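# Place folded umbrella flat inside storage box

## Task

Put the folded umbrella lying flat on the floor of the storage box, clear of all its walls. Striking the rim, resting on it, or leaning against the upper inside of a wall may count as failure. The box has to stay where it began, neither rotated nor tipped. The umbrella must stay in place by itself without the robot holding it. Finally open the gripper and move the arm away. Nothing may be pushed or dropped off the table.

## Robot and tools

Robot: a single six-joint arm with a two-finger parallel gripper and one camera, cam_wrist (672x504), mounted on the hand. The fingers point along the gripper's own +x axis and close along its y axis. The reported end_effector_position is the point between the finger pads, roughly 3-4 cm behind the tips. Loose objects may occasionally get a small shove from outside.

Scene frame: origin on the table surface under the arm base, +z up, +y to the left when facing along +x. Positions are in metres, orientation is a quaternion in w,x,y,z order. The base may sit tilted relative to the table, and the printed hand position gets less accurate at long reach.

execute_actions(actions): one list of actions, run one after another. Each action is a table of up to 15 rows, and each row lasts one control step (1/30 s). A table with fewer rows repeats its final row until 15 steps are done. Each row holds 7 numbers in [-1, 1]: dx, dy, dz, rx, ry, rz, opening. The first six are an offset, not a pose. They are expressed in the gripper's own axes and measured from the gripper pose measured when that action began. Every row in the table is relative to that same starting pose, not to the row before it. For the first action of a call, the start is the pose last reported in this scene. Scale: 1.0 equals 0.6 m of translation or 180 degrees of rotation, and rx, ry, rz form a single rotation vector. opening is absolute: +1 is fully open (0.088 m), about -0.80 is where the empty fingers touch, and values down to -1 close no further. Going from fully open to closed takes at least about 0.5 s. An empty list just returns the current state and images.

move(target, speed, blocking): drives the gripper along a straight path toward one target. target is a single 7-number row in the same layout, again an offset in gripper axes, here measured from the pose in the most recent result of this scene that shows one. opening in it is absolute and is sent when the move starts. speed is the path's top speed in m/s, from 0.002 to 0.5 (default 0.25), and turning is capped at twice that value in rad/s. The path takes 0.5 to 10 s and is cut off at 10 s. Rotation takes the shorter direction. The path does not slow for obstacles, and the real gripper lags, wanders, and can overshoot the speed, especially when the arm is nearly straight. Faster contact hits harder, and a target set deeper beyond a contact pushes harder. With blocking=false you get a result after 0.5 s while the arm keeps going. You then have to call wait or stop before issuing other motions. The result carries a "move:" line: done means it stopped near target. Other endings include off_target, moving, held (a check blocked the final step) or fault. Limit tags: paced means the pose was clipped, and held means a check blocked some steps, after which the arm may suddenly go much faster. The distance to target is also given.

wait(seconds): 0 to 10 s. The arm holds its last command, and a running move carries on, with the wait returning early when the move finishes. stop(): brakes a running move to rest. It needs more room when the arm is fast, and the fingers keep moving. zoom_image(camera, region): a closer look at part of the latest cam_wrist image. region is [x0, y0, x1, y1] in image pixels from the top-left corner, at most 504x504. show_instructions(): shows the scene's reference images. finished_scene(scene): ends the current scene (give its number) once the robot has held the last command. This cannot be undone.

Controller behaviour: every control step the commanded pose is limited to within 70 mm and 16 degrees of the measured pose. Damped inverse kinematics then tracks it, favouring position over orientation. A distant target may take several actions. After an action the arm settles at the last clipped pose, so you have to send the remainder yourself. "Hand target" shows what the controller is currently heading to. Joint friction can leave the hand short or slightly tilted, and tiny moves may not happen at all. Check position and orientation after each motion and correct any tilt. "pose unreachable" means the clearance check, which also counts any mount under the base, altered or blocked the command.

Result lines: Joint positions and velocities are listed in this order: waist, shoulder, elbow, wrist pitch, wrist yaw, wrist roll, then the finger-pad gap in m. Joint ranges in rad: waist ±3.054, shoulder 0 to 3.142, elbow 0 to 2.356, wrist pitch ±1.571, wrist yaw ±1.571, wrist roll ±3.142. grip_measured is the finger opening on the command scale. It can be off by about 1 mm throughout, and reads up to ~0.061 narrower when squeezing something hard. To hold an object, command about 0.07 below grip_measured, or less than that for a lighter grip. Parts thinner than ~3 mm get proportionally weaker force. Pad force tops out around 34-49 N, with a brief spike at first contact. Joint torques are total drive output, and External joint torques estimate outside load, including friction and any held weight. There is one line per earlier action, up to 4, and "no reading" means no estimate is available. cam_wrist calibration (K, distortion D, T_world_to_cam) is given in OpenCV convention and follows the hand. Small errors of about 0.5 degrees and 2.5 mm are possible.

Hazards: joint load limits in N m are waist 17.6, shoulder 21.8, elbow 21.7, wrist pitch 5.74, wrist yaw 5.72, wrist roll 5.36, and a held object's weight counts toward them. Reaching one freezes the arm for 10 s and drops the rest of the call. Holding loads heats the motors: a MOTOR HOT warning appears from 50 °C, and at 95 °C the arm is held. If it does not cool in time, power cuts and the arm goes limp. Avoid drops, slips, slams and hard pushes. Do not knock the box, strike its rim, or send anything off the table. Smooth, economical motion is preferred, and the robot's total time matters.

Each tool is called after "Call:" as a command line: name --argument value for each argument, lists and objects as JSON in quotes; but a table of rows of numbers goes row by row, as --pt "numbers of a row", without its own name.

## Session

Call:
execute_actions --actions '[]'

Call:
show_instructions

Scene clock: 0.00 s.
end_effector_position=(+0.3509, +0.2967, +0.1803) grip_measured=+0.829 end_effector_quat_wxyz=(+0.614, -0.417, +0.240, +0.626) end_effector_velocity=(+0.002, -0.001, -0.002) end_effector_angular_velocity=(-0.005, -0.010, +0.001)
Joint positions: [ 0.463  1.91   1.358 -0.5   -0.5   -1.108  0.08 ]
Joint velocities: [-0.002  0.002 -0.002  0.007  0.007 -0.007 -0.   ]
Joint torques (N m, as the arm reports them, + toward a larger angle): no reading
External joint torques (N m, as the arm's controller estimates them; a push from outside toward a larger angle lowers the number): no reading
Motor temperatures (°C, as the motors report them): [26 29 27 26 25 24]
Heat: hottest shoulder 29 °C (+0.0 °C/min).
Hand target: +0.351, +0.297, +0.180; +0.614, -0.417, +0.240, +0.626
camera_calibration (this result's frames):
cam_wrist: T_world_to_cam=[[0.96647, 0.0527583, 0.2513, -0.399133], [0.115405, -0.9635, -0.241556, 0.318735], [0.229383, 0.262458, -0.937283, 0.0880549], [0, 0, 0, 1]] pos_world=[0.328769, 0.305048, 0.259827]

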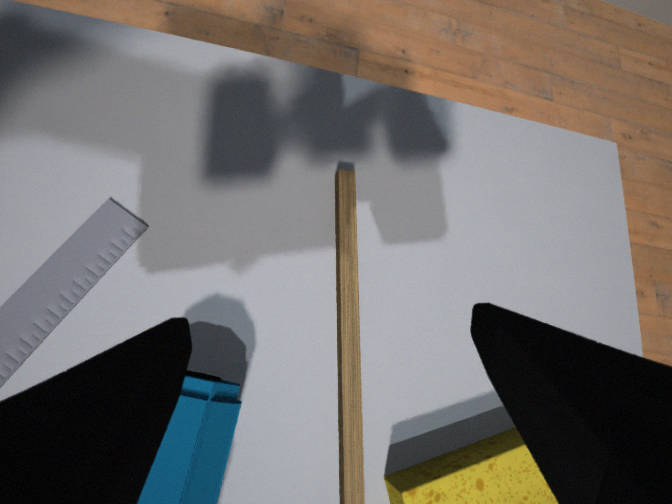

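Reference images for this scene: manual page 1, manual page 2, manual page 3, manual page 4.

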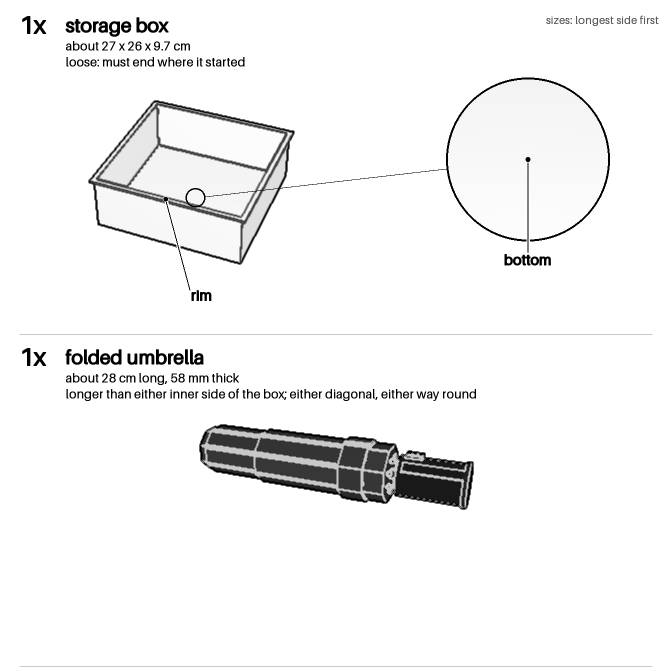

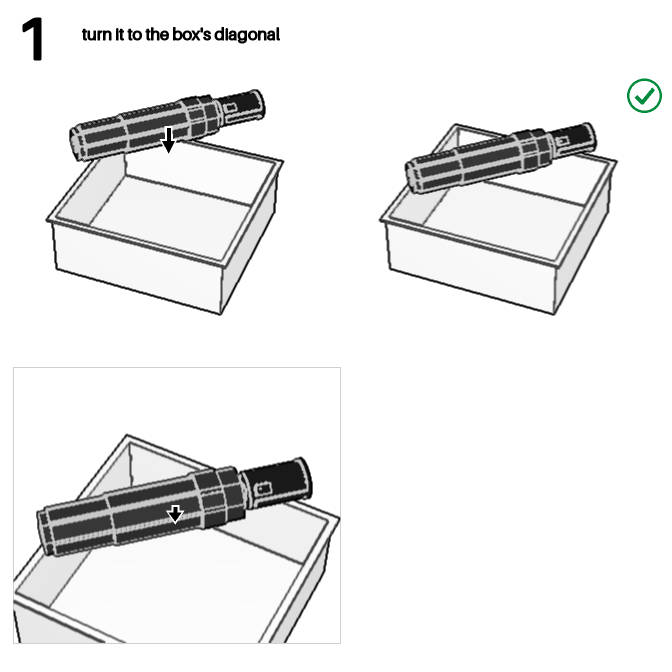

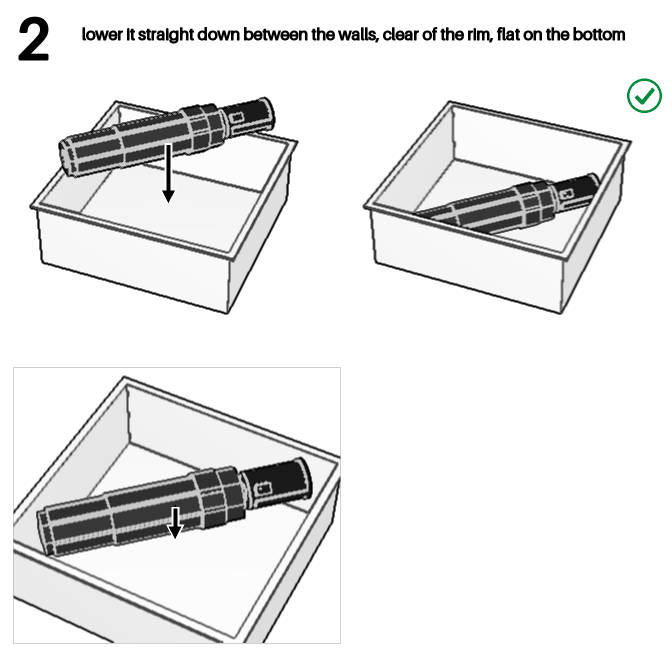

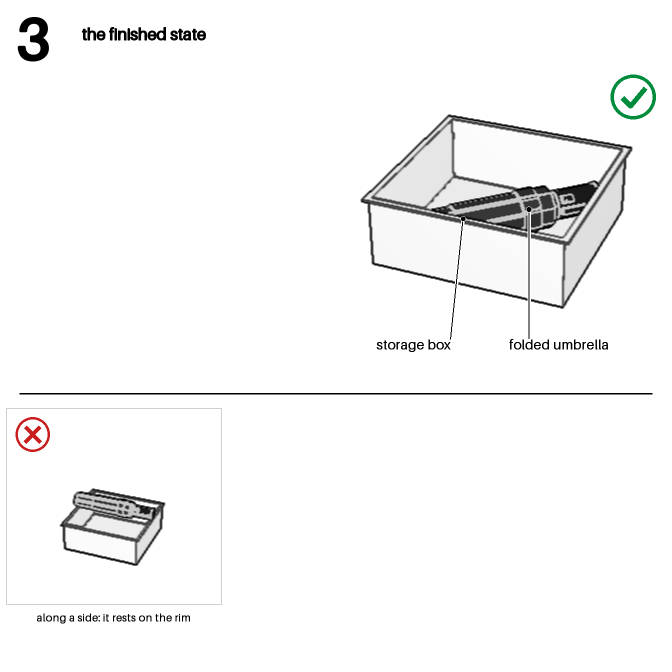

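Call:
move --target '[-0.62,0.143,-0.153,0.506,0.108,-0.204,1]'

Scene clock: 14.73 s.
end_effector_position=(+0.2494, -0.0005, +0.4113) grip_measured=+0.989 end_effector_quat_wxyz=(+0.824, +0.003, +0.567, +0.006) end_effector_velocity=(-0.003, -0.002, -0.001) end_effector_angular_velocity=(+0.000, +0.022, -0.019)
Joint positions: [-0.285  1.311  1.685 -1.566 -0.172 -0.171  0.087]
Joint velocities: [-0.007  0.007  0.007 -0.022  0.007  0.007  0.   ]
Joint torques (N m, as the arm reports them, + toward a larger angle): [-0.55 -2.8   7.1   0.57  0.04  0.08]
External joint torques (N m, as the arm's controller estimates them; a push from outside toward a larger angle lowers the number): [-0.19  0.75  1.8  -0.33  0.1   0.08]
Motor temperatures (°C, as the motors report them): [26 32 28 27 25 24]
Heat: hottest shoulder 32 °C (+12.2 °C/min).
Hand target: +0.251, -0.002, +0.413; +0.824, +0.003, +0.566, +0.003
Off the commanded pose: 0.006 m, 1 deg.
move: done
camera_calibration (this result's frames):
cam_wrist: T_world_to_cam=[[-0.0604976, -0.9971, 0.0461694, -0.0033765], [-0.998059, 0.0597408, -0.0175999, 0.285908], [0.0147907, -0.0471445, -0.998779, 0.484506], [0, 0, 0, 1]] pos_world=[0.277983, 0.00239473, 0.489102]

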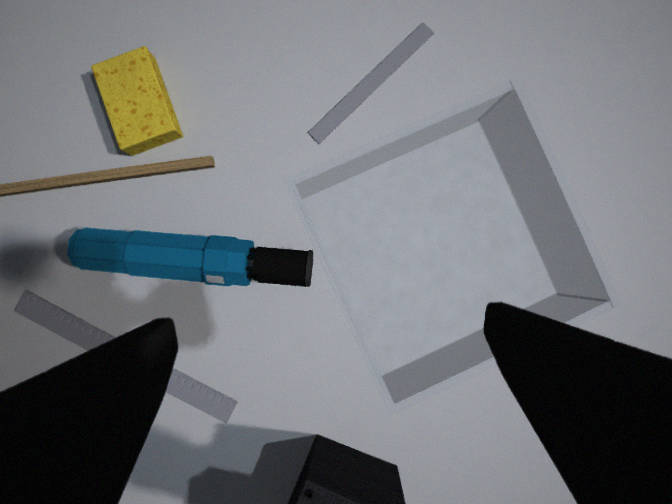

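Call:
move --target '[0.213,0.152,-0.032,0.54,0.083,-0.1026,1]' --speed 0.4

Scene clock: 31.03 s.
end_effector_position=(+0.2780, +0.0912, +0.2933) grip_measured=+0.989 end_effector_quat_wxyz=(+0.471, +0.538, +0.458, -0.529) end_effector_velocity=(-0.004, +0.005, -0.000) end_effector_angular_velocity=(+0.020, +0.013, +0.015)
Joint positions: [ 0.168  1.557  1.492 -1.43  -0.062  1.952  0.087]
Joint velocities: [ 0.007 -0.002 -0.002 -0.007 -0.022 -0.007 -0.   ]
Joint torques (N m, as the arm reports them, + toward a larger angle): [-0.09 -4.91  4.27  0.26 -0.05  0.1 ]
External joint torques (N m, as the arm's controller estimates them; a push from outside toward a larger angle lowers the number): [ 0.31  0.98 -1.29 -0.02 -0.11  0.1 ]
Motor temperatures (°C, as the motors report them): [26 30 29 27 25 24]
Heat: hottest shoulder 30 °C (+1.9 °C/min).
Hand target: +0.277, +0.092, +0.287; +0.466, +0.533, +0.462, -0.535
Off the commanded pose: 0.007 m, 1 deg.
move: done
camera_calibration (this result's frames):
cam_wrist: T_world_to_cam=[[-0.982083, 0.180202, 0.0551343, 0.241436], [0.188171, 0.921894, 0.338677, -0.205951], [0.0102023, 0.342984, -0.939286, 0.318747], [0, 0, 0, 1]] pos_world=[0.272613, 0.0370327, 0.355834]

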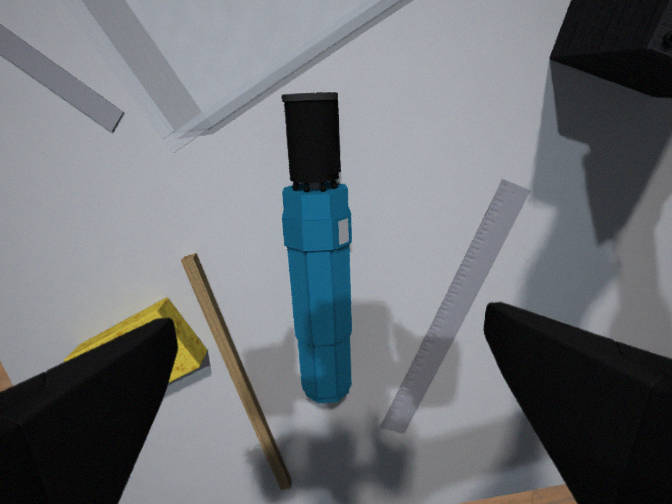

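Call:
move --target '[0.427,-0.006,-0.125,0,0,0,1]' --speed 0.15

Call:
move --target '[0,0,0,0,0,0,0]'

Call:
move --target '[-0.35,0,0,0,0,0,0.0]' --speed 0.15

Scene clock: 39.33 s.
end_effector_position=(+0.2945, +0.1664, +0.0433) grip_measured=+0.989 end_effector_quat_wxyz=(+0.472, +0.543, +0.456, -0.523) end_effector_velocity=(-0.002, -0.004, -0.003) end_effector_angular_velocity=(-0.015, +0.011, +0.004)
Joint positions: [ 0.435  2.023  1.033 -0.476 -0.039  2.219  0.087]
Joint velocities: [-0.002  0.007 -0.002 -0.007  0.007 -0.007 -0.   ]
Joint torques (N m, as the arm reports them, + toward a larger angle): [-0.14 -6.55  3.83  0.25  0.15  0.14]
External joint torques (N m, as the arm's controller estimates them; a push from outside toward a larger angle lowers the number): [ 0.33  1.19 -0.16 -0.06  0.09  0.14]
Motor temperatures (°C, as the motors report them): [26 31 29 27 25 24]
Heat: hottest shoulder 31 °C (+3.1 °C/min).
Hand target: +0.292, +0.165, +0.038; +0.472, +0.538, +0.457, -0.529
Off the commanded pose: 0.008 m, 1 deg.
move: done
camera_calibration (this result's frames):
cam_wrist: T_world_to_cam=[[-0.982763, 0.179676, 0.0435241, 0.258618], [0.183514, 0.919637, 0.347261, -0.192362], [0.022368, 0.349262, -0.936758, 0.0532396], [0, 0, 0, 1]] pos_world=[0.28827, 0.111841, 0.105416]

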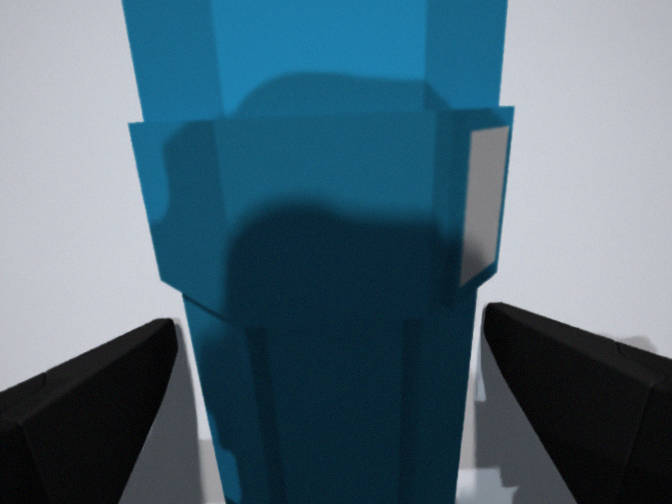

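Scene clock: 39.90 s.
end_effector_position=(+0.2946, +0.1663, +0.0432) grip_measured=+0.050 end_effector_quat_wxyz=(+0.472, +0.543, +0.456, -0.524) end_effector_velocity=(-0.004, -0.002, -0.002) end_effector_angular_velocity=(-0.002, +0.018, +0.004)
Joint positions: [ 0.435  2.023  1.033 -0.476 -0.038  2.219  0.041]
Joint velocities: [-0.002  0.002 -0.007 -0.007 -0.007 -0.007  0.   ]
Joint torques (N m, as the arm reports them, + toward a larger angle): [-0.42 -7.71  4.11  0.08  0.04  0.  ]
External joint torques (N m, as the arm's controller estimates them; a push from outside toward a larger angle lowers the number): [ 0.03 -0.04  0.19 -0.21 -0.02  0.  ]
Motor temperatures (°C, as the motors report them): [26 31 29 27 25 24]
Heat: hottest shoulder 31 °C (+3.0 °C/min).
Hand target: +0.294, +0.166, +0.043; +0.472, +0.543, +0.456, -0.524
Off the commanded pose: 0.000 m, 0 deg.
move: done
camera_calibration (this result's frames):
cam_wrist: T_world_to_cam=[[-0.982774, 0.179728, 0.0430383, 0.258729], [0.183407, 0.919864, 0.346717, -0.192229], [0.0227255, 0.348638, -0.936982, 0.0531735], [0, 0, 0, 1]] pos_world=[0.28832, 0.111785, 0.105336]

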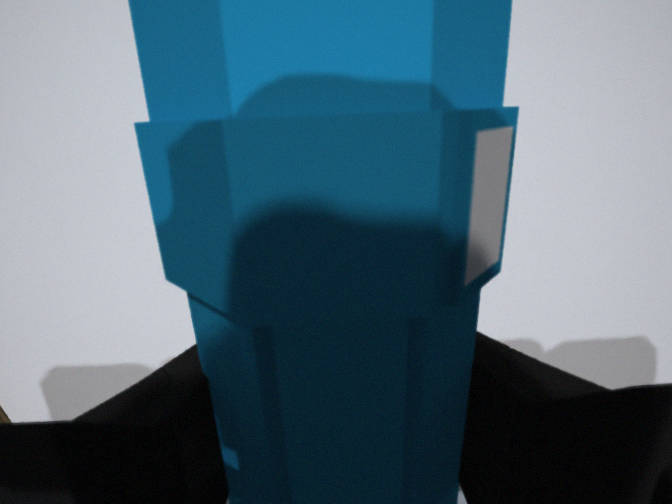

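Scene clock: 41.77 s.
end_effector_position=(+0.2829, +0.1629, +0.2420) grip_measured=+0.050 end_effector_quat_wxyz=(+0.470, +0.531, +0.458, -0.536) end_effector_velocity=(+0.002, -0.001, +0.004) end_effector_angular_velocity=(-0.003, -0.010, +0.005)
Joint positions: [ 0.409  1.681  1.444 -1.265 -0.038  2.192  0.041]
Joint velocities: [-0.002 -0.002  0.012 -0.007  0.007 -0.007 -0.   ]
Joint torques (N m, as the arm reports them, + toward a larger angle): [-0.71 -8.89  8.26 -0.14 -0.04 -0.05]
External joint torques (N m, as the arm's controller estimates them; a push from outside toward a larger angle lowers the number): [-0.36 -1.99  2.75 -0.35 -0.11 -0.05]
Motor temperatures (°C, as the motors report them): [26 31 29 27 25 24]
Heat: hottest shoulder 31 °C (+2.9 °C/min).
Hand target: +0.286, +0.165, +0.252; +0.472, +0.543, +0.456, -0.524
Off the commanded pose: 0.012 m, 2 deg.
move: off_target
camera_calibration (this result's frames):
cam_wrist: T_world_to_cam=[[-0.981111, 0.181053, 0.0681232, 0.232582], [0.193397, 0.925919, 0.324455, -0.254257], [-0.00433293, 0.331501, -0.943445, 0.252951], [0, 0, 0, 1]] pos_world=[0.278458, 0.109458, 0.305296]

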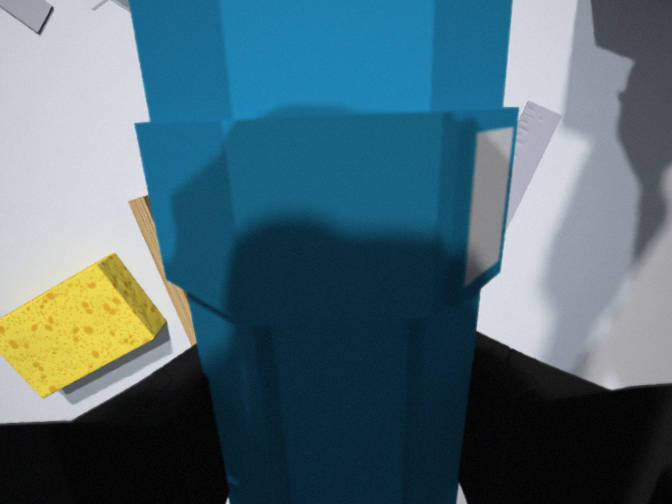

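Call:
move --target '[-0.03,0.078,0.505,0.072,0,0,-0.02]' --speed 0.2

Scene clock: 50.00 s.
end_effector_position=(+0.2834, -0.1383, +0.2581) grip_measured=+0.050 end_effector_quat_wxyz=(+0.399, +0.579, +0.403, -0.586) end_effector_velocity=(-0.000, +0.001, +0.004) end_effector_angular_velocity=(+0.010, +0.002, +0.019)
Joint positions: [-0.607  1.753  1.492 -1.33  -0.084  1.4    0.041]
Joint velocities: [-0.002  0.002  0.017 -0.022 -0.007 -0.022 -0.   ]
Joint torques (N m, as the arm reports them, + toward a larger angle): [-0.92 -6.63  8.34 -0.14 -0.05 -0.05]
External joint torques (N m, as the arm's controller estimates them; a push from outside toward a larger angle lowers the number): [-0.21  0.18  2.8  -0.4  -0.12 -0.05]
Motor temperatures (°C, as the motors report them): [26 32 30 27 25 24]
Heat: hottest shoulder 32 °C (+3.6 °C/min).
Hand target: +0.287, -0.141, +0.262; +0.403, +0.582, +0.399, -0.583
Off the commanded pose: 0.010 m, 1 deg.
move: off_target
camera_calibration (this result's frames):
cam_wrist: T_world_to_cam=[[-0.913865, 0.39641, 0.0878015, 0.292097], [0.401922, 0.852601, 0.333961, -0.0523636], [0.0575261, 0.340485, -0.938488, 0.350397], [0, 0, 0, 1]] pos_world=[0.267827, -0.19045, 0.320684]

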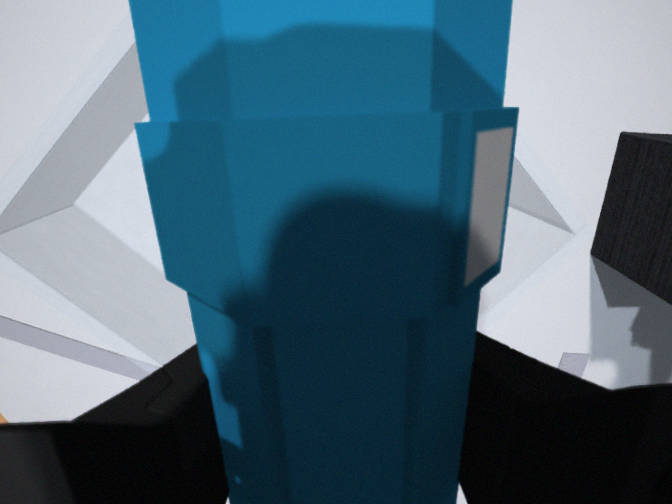

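Call:
move --target '[0.12,0.025,-0.027,0,0,0,-0.02]' --speed 0.1

Scene clock: 59.53 s.
end_effector_position=(+0.3037, -0.1296, +0.1887) grip_measured=+0.050 end_effector_quat_wxyz=(+0.402, +0.580, +0.401, -0.585) end_effector_velocity=(-0.002, +0.001, -0.001) end_effector_angular_velocity=(+0.012, +0.007, +0.004)
Joint positions: [-0.533  1.833  1.319 -1.063 -0.084  1.473  0.041]
Joint velocities: [-0.002  0.002 -0.002 -0.007 -0.007 -0.007 -0.   ]
Joint torques (N m, as the arm reports them, + toward a larger angle): [-0.53 -7.18  4.96  0.16  0.04  0.15]
External joint torques (N m, as the arm's controller estimates them; a push from outside toward a larger angle lowers the number): [ 0.16  0.06 -0.42 -0.13 -0.01  0.15]
Motor temperatures (°C, as the motors report them): [26 33 30 27 25 24]
Heat: hottest shoulder 33 °C (+4.0 °C/min).
Hand target: +0.303, -0.129, +0.186; +0.399, +0.579, +0.403, -0.586
Off the commanded pose: 0.003 m, 0 deg.
move: done
camera_calibration (this result's frames):
cam_wrist: T_world_to_cam=[[-0.914907, 0.395569, 0.0804377, 0.31497], [0.398742, 0.854602, 0.332656, -0.0433533], [0.0628461, 0.336423, -0.939612, 0.279204], [0, 0, 0, 1]] pos_world=[0.287908, -0.181473, 0.25143]

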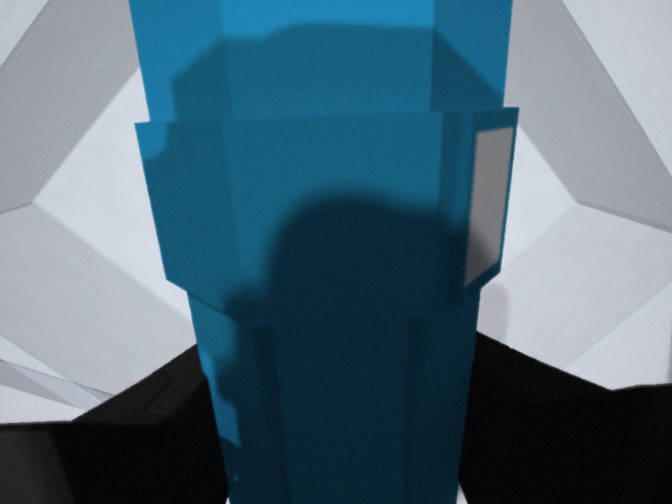

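Call:
move --target '[0.238,0.003,0,0,0,0,-0.02]' --speed 0.05

Call:
move --target '[0,0,0,0,0,0,1]'

Call:
move --target '[-0.42,0,0.08,0,0,0,1]'

Scene clock: 69.90 s.
end_effector_position=(+0.3080, -0.1322, +0.0495) grip_measured=+0.050 end_effector_quat_wxyz=(+0.404, +0.581, +0.398, -0.583) end_effector_velocity=(-0.002, -0.000, +0.001) end_effector_angular_velocity=(+0.009, +0.003, -0.015)
Joint positions: [-0.497  2.109  1.084 -0.539 -0.084  1.511  0.041]
Joint velocities: [-0.007 -0.002 -0.002 -0.007 -0.007  0.007 -0.   ]
Joint torques (N m, as the arm reports them, + toward a larger angle): [-0.49 -7.69  3.51  0.23  0.06  0.05]
External joint torques (N m, as the arm's controller estimates them; a push from outside toward a larger angle lowers the number): [ 0.34  0.25 -0.63 -0.08 -0.01  0.05]
Motor temperatures (°C, as the motors report them): [26 33 30 27 25 24]
Heat: hottest shoulder 33 °C (+2.0 °C/min).
Hand target: +0.306, -0.131, +0.047; +0.402, +0.580, +0.400, -0.585
Off the commanded pose: 0.005 m, 1 deg.
move: done
camera_calibration (this result's frames):
cam_wrist: T_world_to_cam=[[-0.915608, 0.395684, 0.0713904, 0.331751], [0.395846, 0.855974, 0.332588, 0.00452914], [0.0704916, 0.33278, -0.940366, 0.14621], [0, 0, 0, 1]] pos_world=[0.291655, -0.183802, 0.112301]

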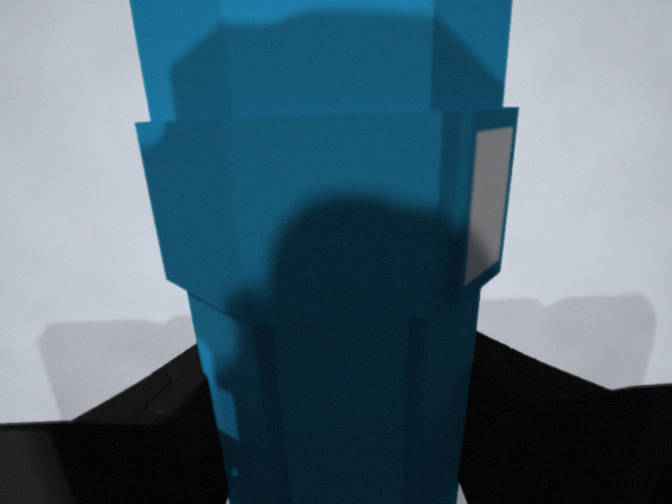

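Scene clock: 70.57 s.
end_effector_position=(+0.3080, -0.1322, +0.0495) grip_measured=+0.988 end_effector_quat_wxyz=(+0.404, +0.581, +0.398, -0.583) end_effector_velocity=(+0.001, +0.000, +0.001) end_effector_angular_velocity=(+0.017, -0.016, +0.015)
Joint positions: [-0.497  2.109  1.084 -0.539 -0.084  1.511  0.087]
Joint velocities: [-0.007 -0.002 -0.002  0.007 -0.022 -0.022  0.001]
Joint torques (N m, as the arm reports them, + toward a larger angle): [-0.72 -8.32  4.24  0.1   0.05  0.02]
External joint torques (N m, as the arm's controller estimates them; a push from outside toward a larger angle lowers the number): [ 0.06 -0.35  0.07 -0.22 -0.01  0.02]
Motor temperatures (°C, as the motors report them): [26 33 30 27 25 24]
Heat: hottest shoulder 33 °C (+2.0 °C/min).
Hand target: +0.308, -0.132, +0.050; +0.404, +0.581, +0.398, -0.583
Off the commanded pose: 0.000 m, 0 deg.
move: done
camera_calibration (this result's frames):
cam_wrist: T_world_to_cam=[[-0.915608, 0.395684, 0.0713904, 0.331751], [0.395846, 0.855974, 0.332588, 0.00452914], [0.0704916, 0.33278, -0.940366, 0.14621], [0, 0, 0, 1]] pos_world=[0.291655, -0.183802, 0.112301]

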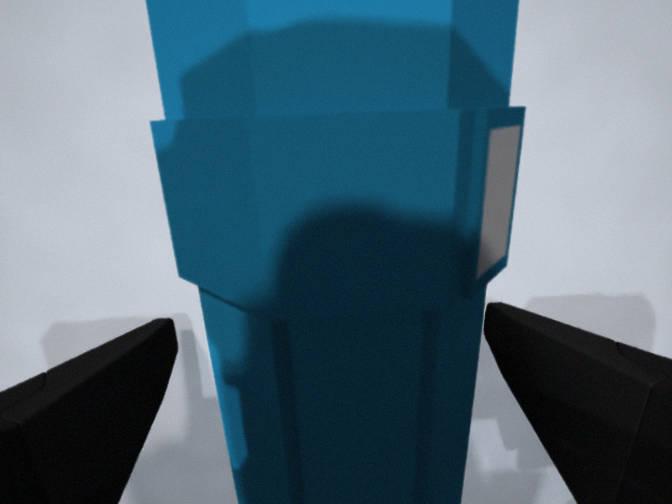

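Scene clock: 72.17 s.
end_effector_position=(+0.2868, -0.1726, +0.3012) grip_measured=+0.989 end_effector_quat_wxyz=(+0.405, +0.581, +0.398, -0.583) end_effector_velocity=(-0.000, +0.001, +0.004) end_effector_angular_velocity=(+0.001, -0.010, +0.020)
Joint positions: [-0.7    1.84   1.761 -1.502 -0.084  1.305  0.087]
Joint velocities: [-0.002 -0.007  0.007 -0.007 -0.007 -0.022 -0.   ]
Joint torques (N m, as the arm reports them, + toward a larger angle): [-0.96 -6.26  7.5  -0.04 -0.01 -0.06]
External joint torques (N m, as the arm's controller estimates them; a push from outside toward a larger angle lowers the number): [-0.19  1.18  1.93 -0.37 -0.07 -0.06]
Motor temperatures (°C, as the motors report them): [26 33 30 27 25 24]
Heat: hottest shoulder 33 °C (+1.0 °C/min).
Hand target: +0.289, -0.175, +0.301; +0.404, +0.582, +0.398, -0.582
Off the commanded pose: 0.004 m, 0 deg.
move: done
camera_calibration (this result's frames):
cam_wrist: T_world_to_cam=[[-0.916098, 0.394567, 0.0712786, 0.31038], [0.394732, 0.85632, 0.33302, -0.0359505], [0.0703615, 0.333215, -0.940222, 0.397943], [0, 0, 0, 1]] pos_world=[0.27053, -0.224281, 0.364003]

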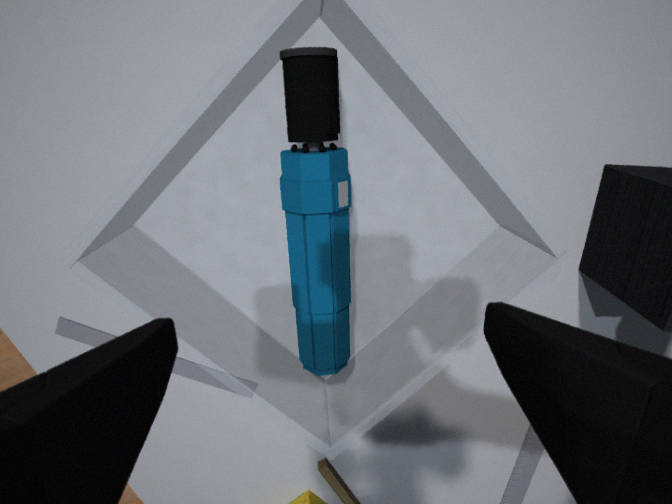

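Call:
move --target '[0.428,-0.003,-0.08,0,0,0,1]' --speed 0.15

Call:
move --target '[0,0,0,0,0,0,-0.02]'

Call:
move --target '[-0.02,-0.003,-0.014,0.014,0,0,-0.02]' --speed 0.03

Scene clock: 79.57 s.
end_effector_position=(+0.3084, -0.1318, +0.0506) grip_measured=+0.989 end_effector_quat_wxyz=(+0.410, +0.584, +0.393, -0.579) end_effector_velocity=(-0.002, +0.003, -0.001) end_effector_angular_velocity=(+0.025, +0.002, -0.010)
Joint positions: [-0.496  2.096  1.066 -0.516 -0.084  1.512  0.087]
Joint velocities: [-0.002  0.002 -0.002 -0.007 -0.022  0.007  0.   ]
Joint torques (N m, as the arm reports them, + toward a larger angle): [-0.42 -6.59  3.31  0.31  0.13  0.1 ]
External joint torques (N m, as the arm's controller estimates them; a push from outside toward a larger angle lowers the number): [ 0.3   1.32 -0.85 -0.04  0.07  0.1 ]
Motor temperatures (°C, as the motors report them): [26 33 30 27 25 24]
Heat: hottest shoulder 33 °C (+2.0 °C/min).
Hand target: +0.304, -0.130, +0.045; +0.405, +0.581, +0.398, -0.584
Off the commanded pose: 0.009 m, 1 deg.
move: off_target
camera_calibration (this result's frames):
cam_wrist: T_world_to_cam=[[-0.917327, 0.394602, 0.0529106, 0.33318], [0.388774, 0.859172, 0.332683, 0.0062946], [0.0858183, 0.32575, -0.941553, 0.141517], [0, 0, 0, 1]] pos_world=[0.291044, -0.182981, 0.113523]

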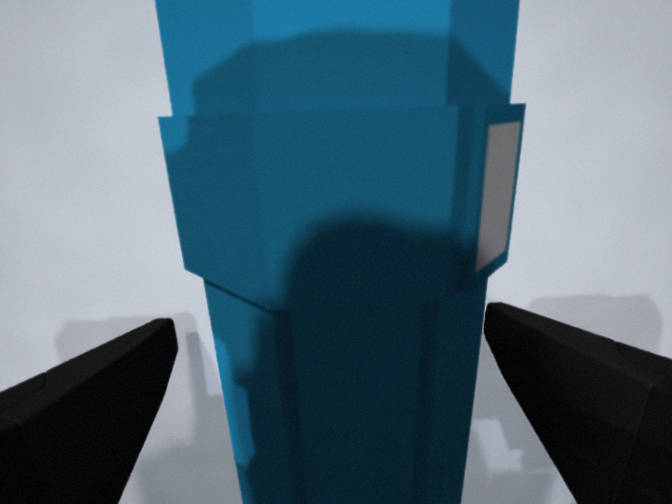

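Scene clock: 80.10 s.
end_effector_position=(+0.3080, -0.1316, +0.0506) grip_measured=+0.042 end_effector_quat_wxyz=(+0.410, +0.584, +0.393, -0.580) end_effector_velocity=(+0.001, -0.000, +0.000) end_effector_angular_velocity=(+0.003, -0.010, +0.006)
Joint positions: [-0.496  2.096  1.066 -0.518 -0.084  1.512  0.041]
Joint velocities: [-0.002 -0.002 -0.002  0.007 -0.007 -0.007 -0.   ]
Joint torques (N m, as the arm reports them, + toward a larger angle): [-0.74 -8.08  4.3   0.26  0.06  0.01]
External joint torques (N m, as the arm's controller estimates them; a push from outside toward a larger angle lowers the number): [ 0.04 -0.17  0.13 -0.08  0.    0.01]
Motor temperatures (°C, as the motors report them): [26 33 30 27 25 24]
Heat: hottest shoulder 33 °C (+2.0 °C/min).
Hand target: +0.308, -0.132, +0.051; +0.411, +0.584, +0.393, -0.579
Off the commanded pose: 0.000 m, 0 deg.
move: done
camera_calibration (this result's frames):
cam_wrist: T_world_to_cam=[[-0.917166, 0.394719, 0.054807, 0.332636], [0.389499, 0.858844, 0.332681, 0.00603285], [0.0842449, 0.326471, -0.941445, 0.142059], [0, 0, 0, 1]] pos_world=[0.290765, -0.182857, 0.113503]

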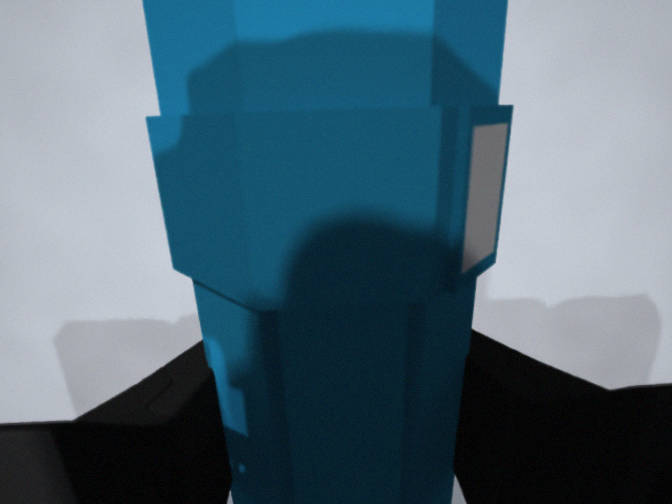

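Scene clock: 81.13 s.
end_effector_position=(+0.3063, -0.1232, +0.0552) grip_measured=+0.042 end_effector_quat_wxyz=(+0.391, +0.590, +0.386, -0.592) end_effector_velocity=(-0.002, +0.003, -0.001) end_effector_angular_velocity=(+0.012, +0.009, +0.009)
Joint positions: [-0.476  2.078  1.066 -0.552 -0.084  1.575  0.041]
Joint velocities: [ 0.002  0.002 -0.002 -0.007 -0.007 -0.007 -0.   ]
Joint torques (N m, as the arm reports them, + toward a larger angle): [ -0.52 -10.69   3.94  -0.08   0.08   0.09]
External joint torques (N m, as the arm's controller estimates them; a push from outside toward a larger angle lowers the number): [ 0.21 -2.95 -0.21 -0.38  0.02  0.09]
Motor temperatures (°C, as the motors report them): [26 33 30 27 25 24]
Heat: hottest shoulder 33 °C (+2.0 °C/min).
Hand target: +0.309, -0.123, +0.062; +0.397, +0.593, +0.380, -0.588
Off the commanded pose: 0.008 m, 1 deg.
move: done
camera_calibration (this result's frames):
cam_wrist: T_world_to_cam=[[-0.897337, 0.435163, 0.0736125, 0.325355], [0.433435, 0.83747, 0.332833, -0.018198], [0.0831882, 0.330569, -0.940108, 0.144566], [0, 0, 0, 1]] pos_world=[0.287814, -0.174131, 0.118015]

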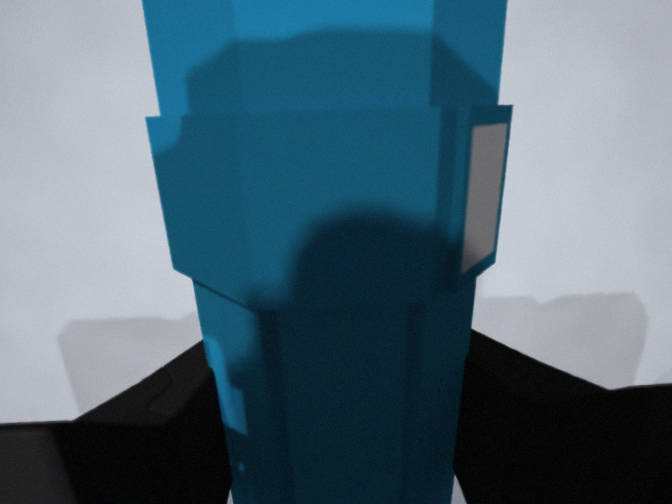

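Call:
move --target '[0.011,-0.005,0,0,0,0,-0.02]' --speed 0.02

Call:
move --target '[0,0,0,0,0,0,1]'

Call:
move --target '[-0.42,0,0.08,0,0,0,1]'

Scene clock: 87.10 s.
end_effector_position=(+0.3064, -0.1236, +0.0517) grip_measured=+0.042 end_effector_quat_wxyz=(+0.394, +0.592, +0.383, -0.590) end_effector_velocity=(+0.002, +0.002, +0.000) end_effector_angular_velocity=(+0.017, -0.015, +0.021)
Joint positions: [-0.476  2.083  1.053 -0.525 -0.084  1.576  0.041]
Joint velocities: [-0.002 -0.002 -0.002  0.007 -0.022 -0.022  0.   ]
Joint torques (N m, as the arm reports them, + toward a larger angle): [-0.54 -7.28  3.34  0.17  0.06  0.07]
External joint torques (N m, as the arm's controller estimates them; a push from outside toward a larger angle lowers the number): [ 0.22  0.46 -0.7  -0.11  0.    0.07]
Motor temperatures (°C, as the motors report them): [26 35 30 27 25 24]
Heat: hottest shoulder 35 °C (+4.1 °C/min).
Hand target: +0.304, -0.122, +0.049; +0.391, +0.590, +0.386, -0.592
Off the commanded pose: 0.004 m, 1 deg.
move: done
camera_calibration (this result's frames):
cam_wrist: T_world_to_cam=[[-0.898226, 0.43494, 0.0633885, 0.326623], [0.429825, 0.839053, 0.333527, -0.0154782], [0.0918777, 0.326828, -0.940607, 0.138289], [0, 0, 0, 1]] pos_world=[0.287329, -0.174271, 0.114533]

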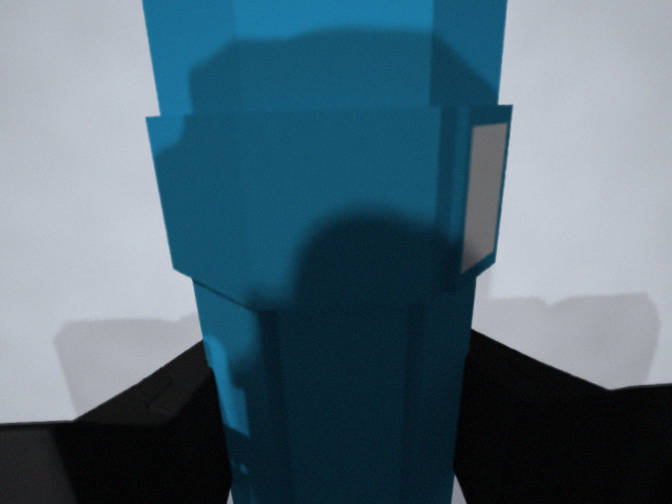

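Scene clock: 87.77 s.
end_effector_position=(+0.3064, -0.1236, +0.0517) grip_measured=+0.988 end_effector_quat_wxyz=(+0.394, +0.592, +0.383, -0.590) end_effector_velocity=(-0.003, -0.003, -0.002) end_effector_angular_velocity=(-0.006, +0.005, -0.000)
Joint positions: [-0.476  2.083  1.053 -0.525 -0.084  1.576  0.087]
Joint velocities: [-0.007  0.002 -0.007  0.007  0.007 -0.007  0.001]
Joint torques (N m, as the arm reports them, + toward a larger angle): [-0.73 -7.93  4.1   0.11  0.06  0.01]
External joint torques (N m, as the arm's controller estimates them; a push from outside toward a larger angle lowers the number): [ 0.07 -0.23  0.04 -0.19  0.    0.01]
Motor temperatures (°C, as the motors report them): [26 35 30 27 25 24]
Heat: hottest shoulder 35 °C (+4.0 °C/min).
Hand target: +0.306, -0.124, +0.052; +0.394, +0.592, +0.383, -0.590
Off the commanded pose: 0.000 m, 0 deg.
move: done
camera_calibration (this result's frames):
cam_wrist: T_world_to_cam=[[-0.898226, 0.43494, 0.0633885, 0.326623], [0.429825, 0.839053, 0.333527, -0.0154782], [0.0918777, 0.326828, -0.940607, 0.138289], [0, 0, 0, 1]] pos_world=[0.287329, -0.174271, 0.114533]

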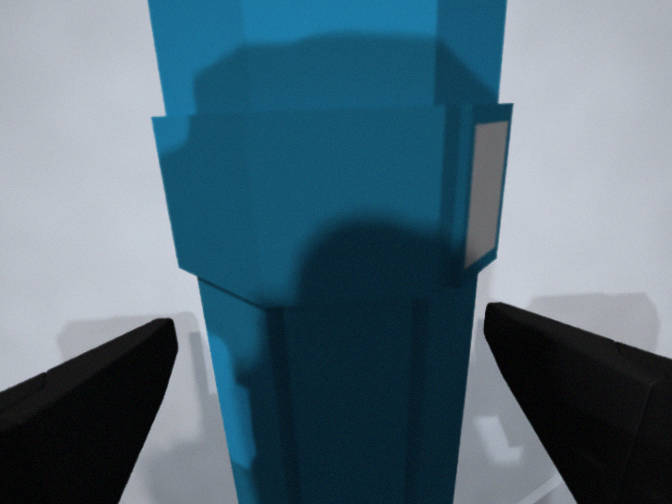

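Scene clock: 89.33 s.
end_effector_position=(+0.2813, -0.1627, +0.3033) grip_measured=+0.989 end_effector_quat_wxyz=(+0.394, +0.591, +0.383, -0.590) end_effector_velocity=(-0.002, +0.002, +0.002) end_effector_angular_velocity=(+0.013, +0.005, -0.011)
Joint positions: [-0.687  1.793  1.712 -1.492 -0.085  1.363  0.087]
Joint velocities: [-0.002  0.002  0.012 -0.022 -0.007  0.007  0.   ]
Joint torques (N m, as the arm reports them, + toward a larger angle): [-1.07 -5.95  7.12 -0.06 -0.05 -0.09]
External joint torques (N m, as the arm's controller estimates them; a push from outside toward a larger angle lowers the number): [-0.37  1.19  1.53 -0.38 -0.1  -0.09]
Motor temperatures (°C, as the motors report them): [26 35 30 27 25 24]
Heat: hottest shoulder 35 °C (+5.1 °C/min).
Hand target: +0.283, -0.165, +0.303; +0.393, +0.592, +0.384, -0.589
Off the commanded pose: 0.004 m, 0 deg.
move: done
camera_calibration (this result's frames):
cam_wrist: T_world_to_cam=[[-0.898719, 0.433926, 0.0633394, 0.305191], [0.428891, 0.83965, 0.333228, -0.0552923], [0.0914132, 0.326644, -0.940716, 0.390109], [0, 0, 0, 1]] pos_world=[0.262334, -0.213431, 0.366076]

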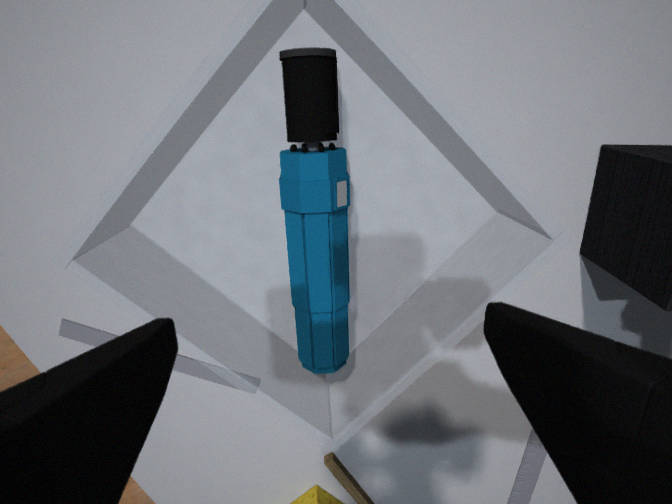

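Call:
finished_scene --scene 2

The scene is finished: the task was done.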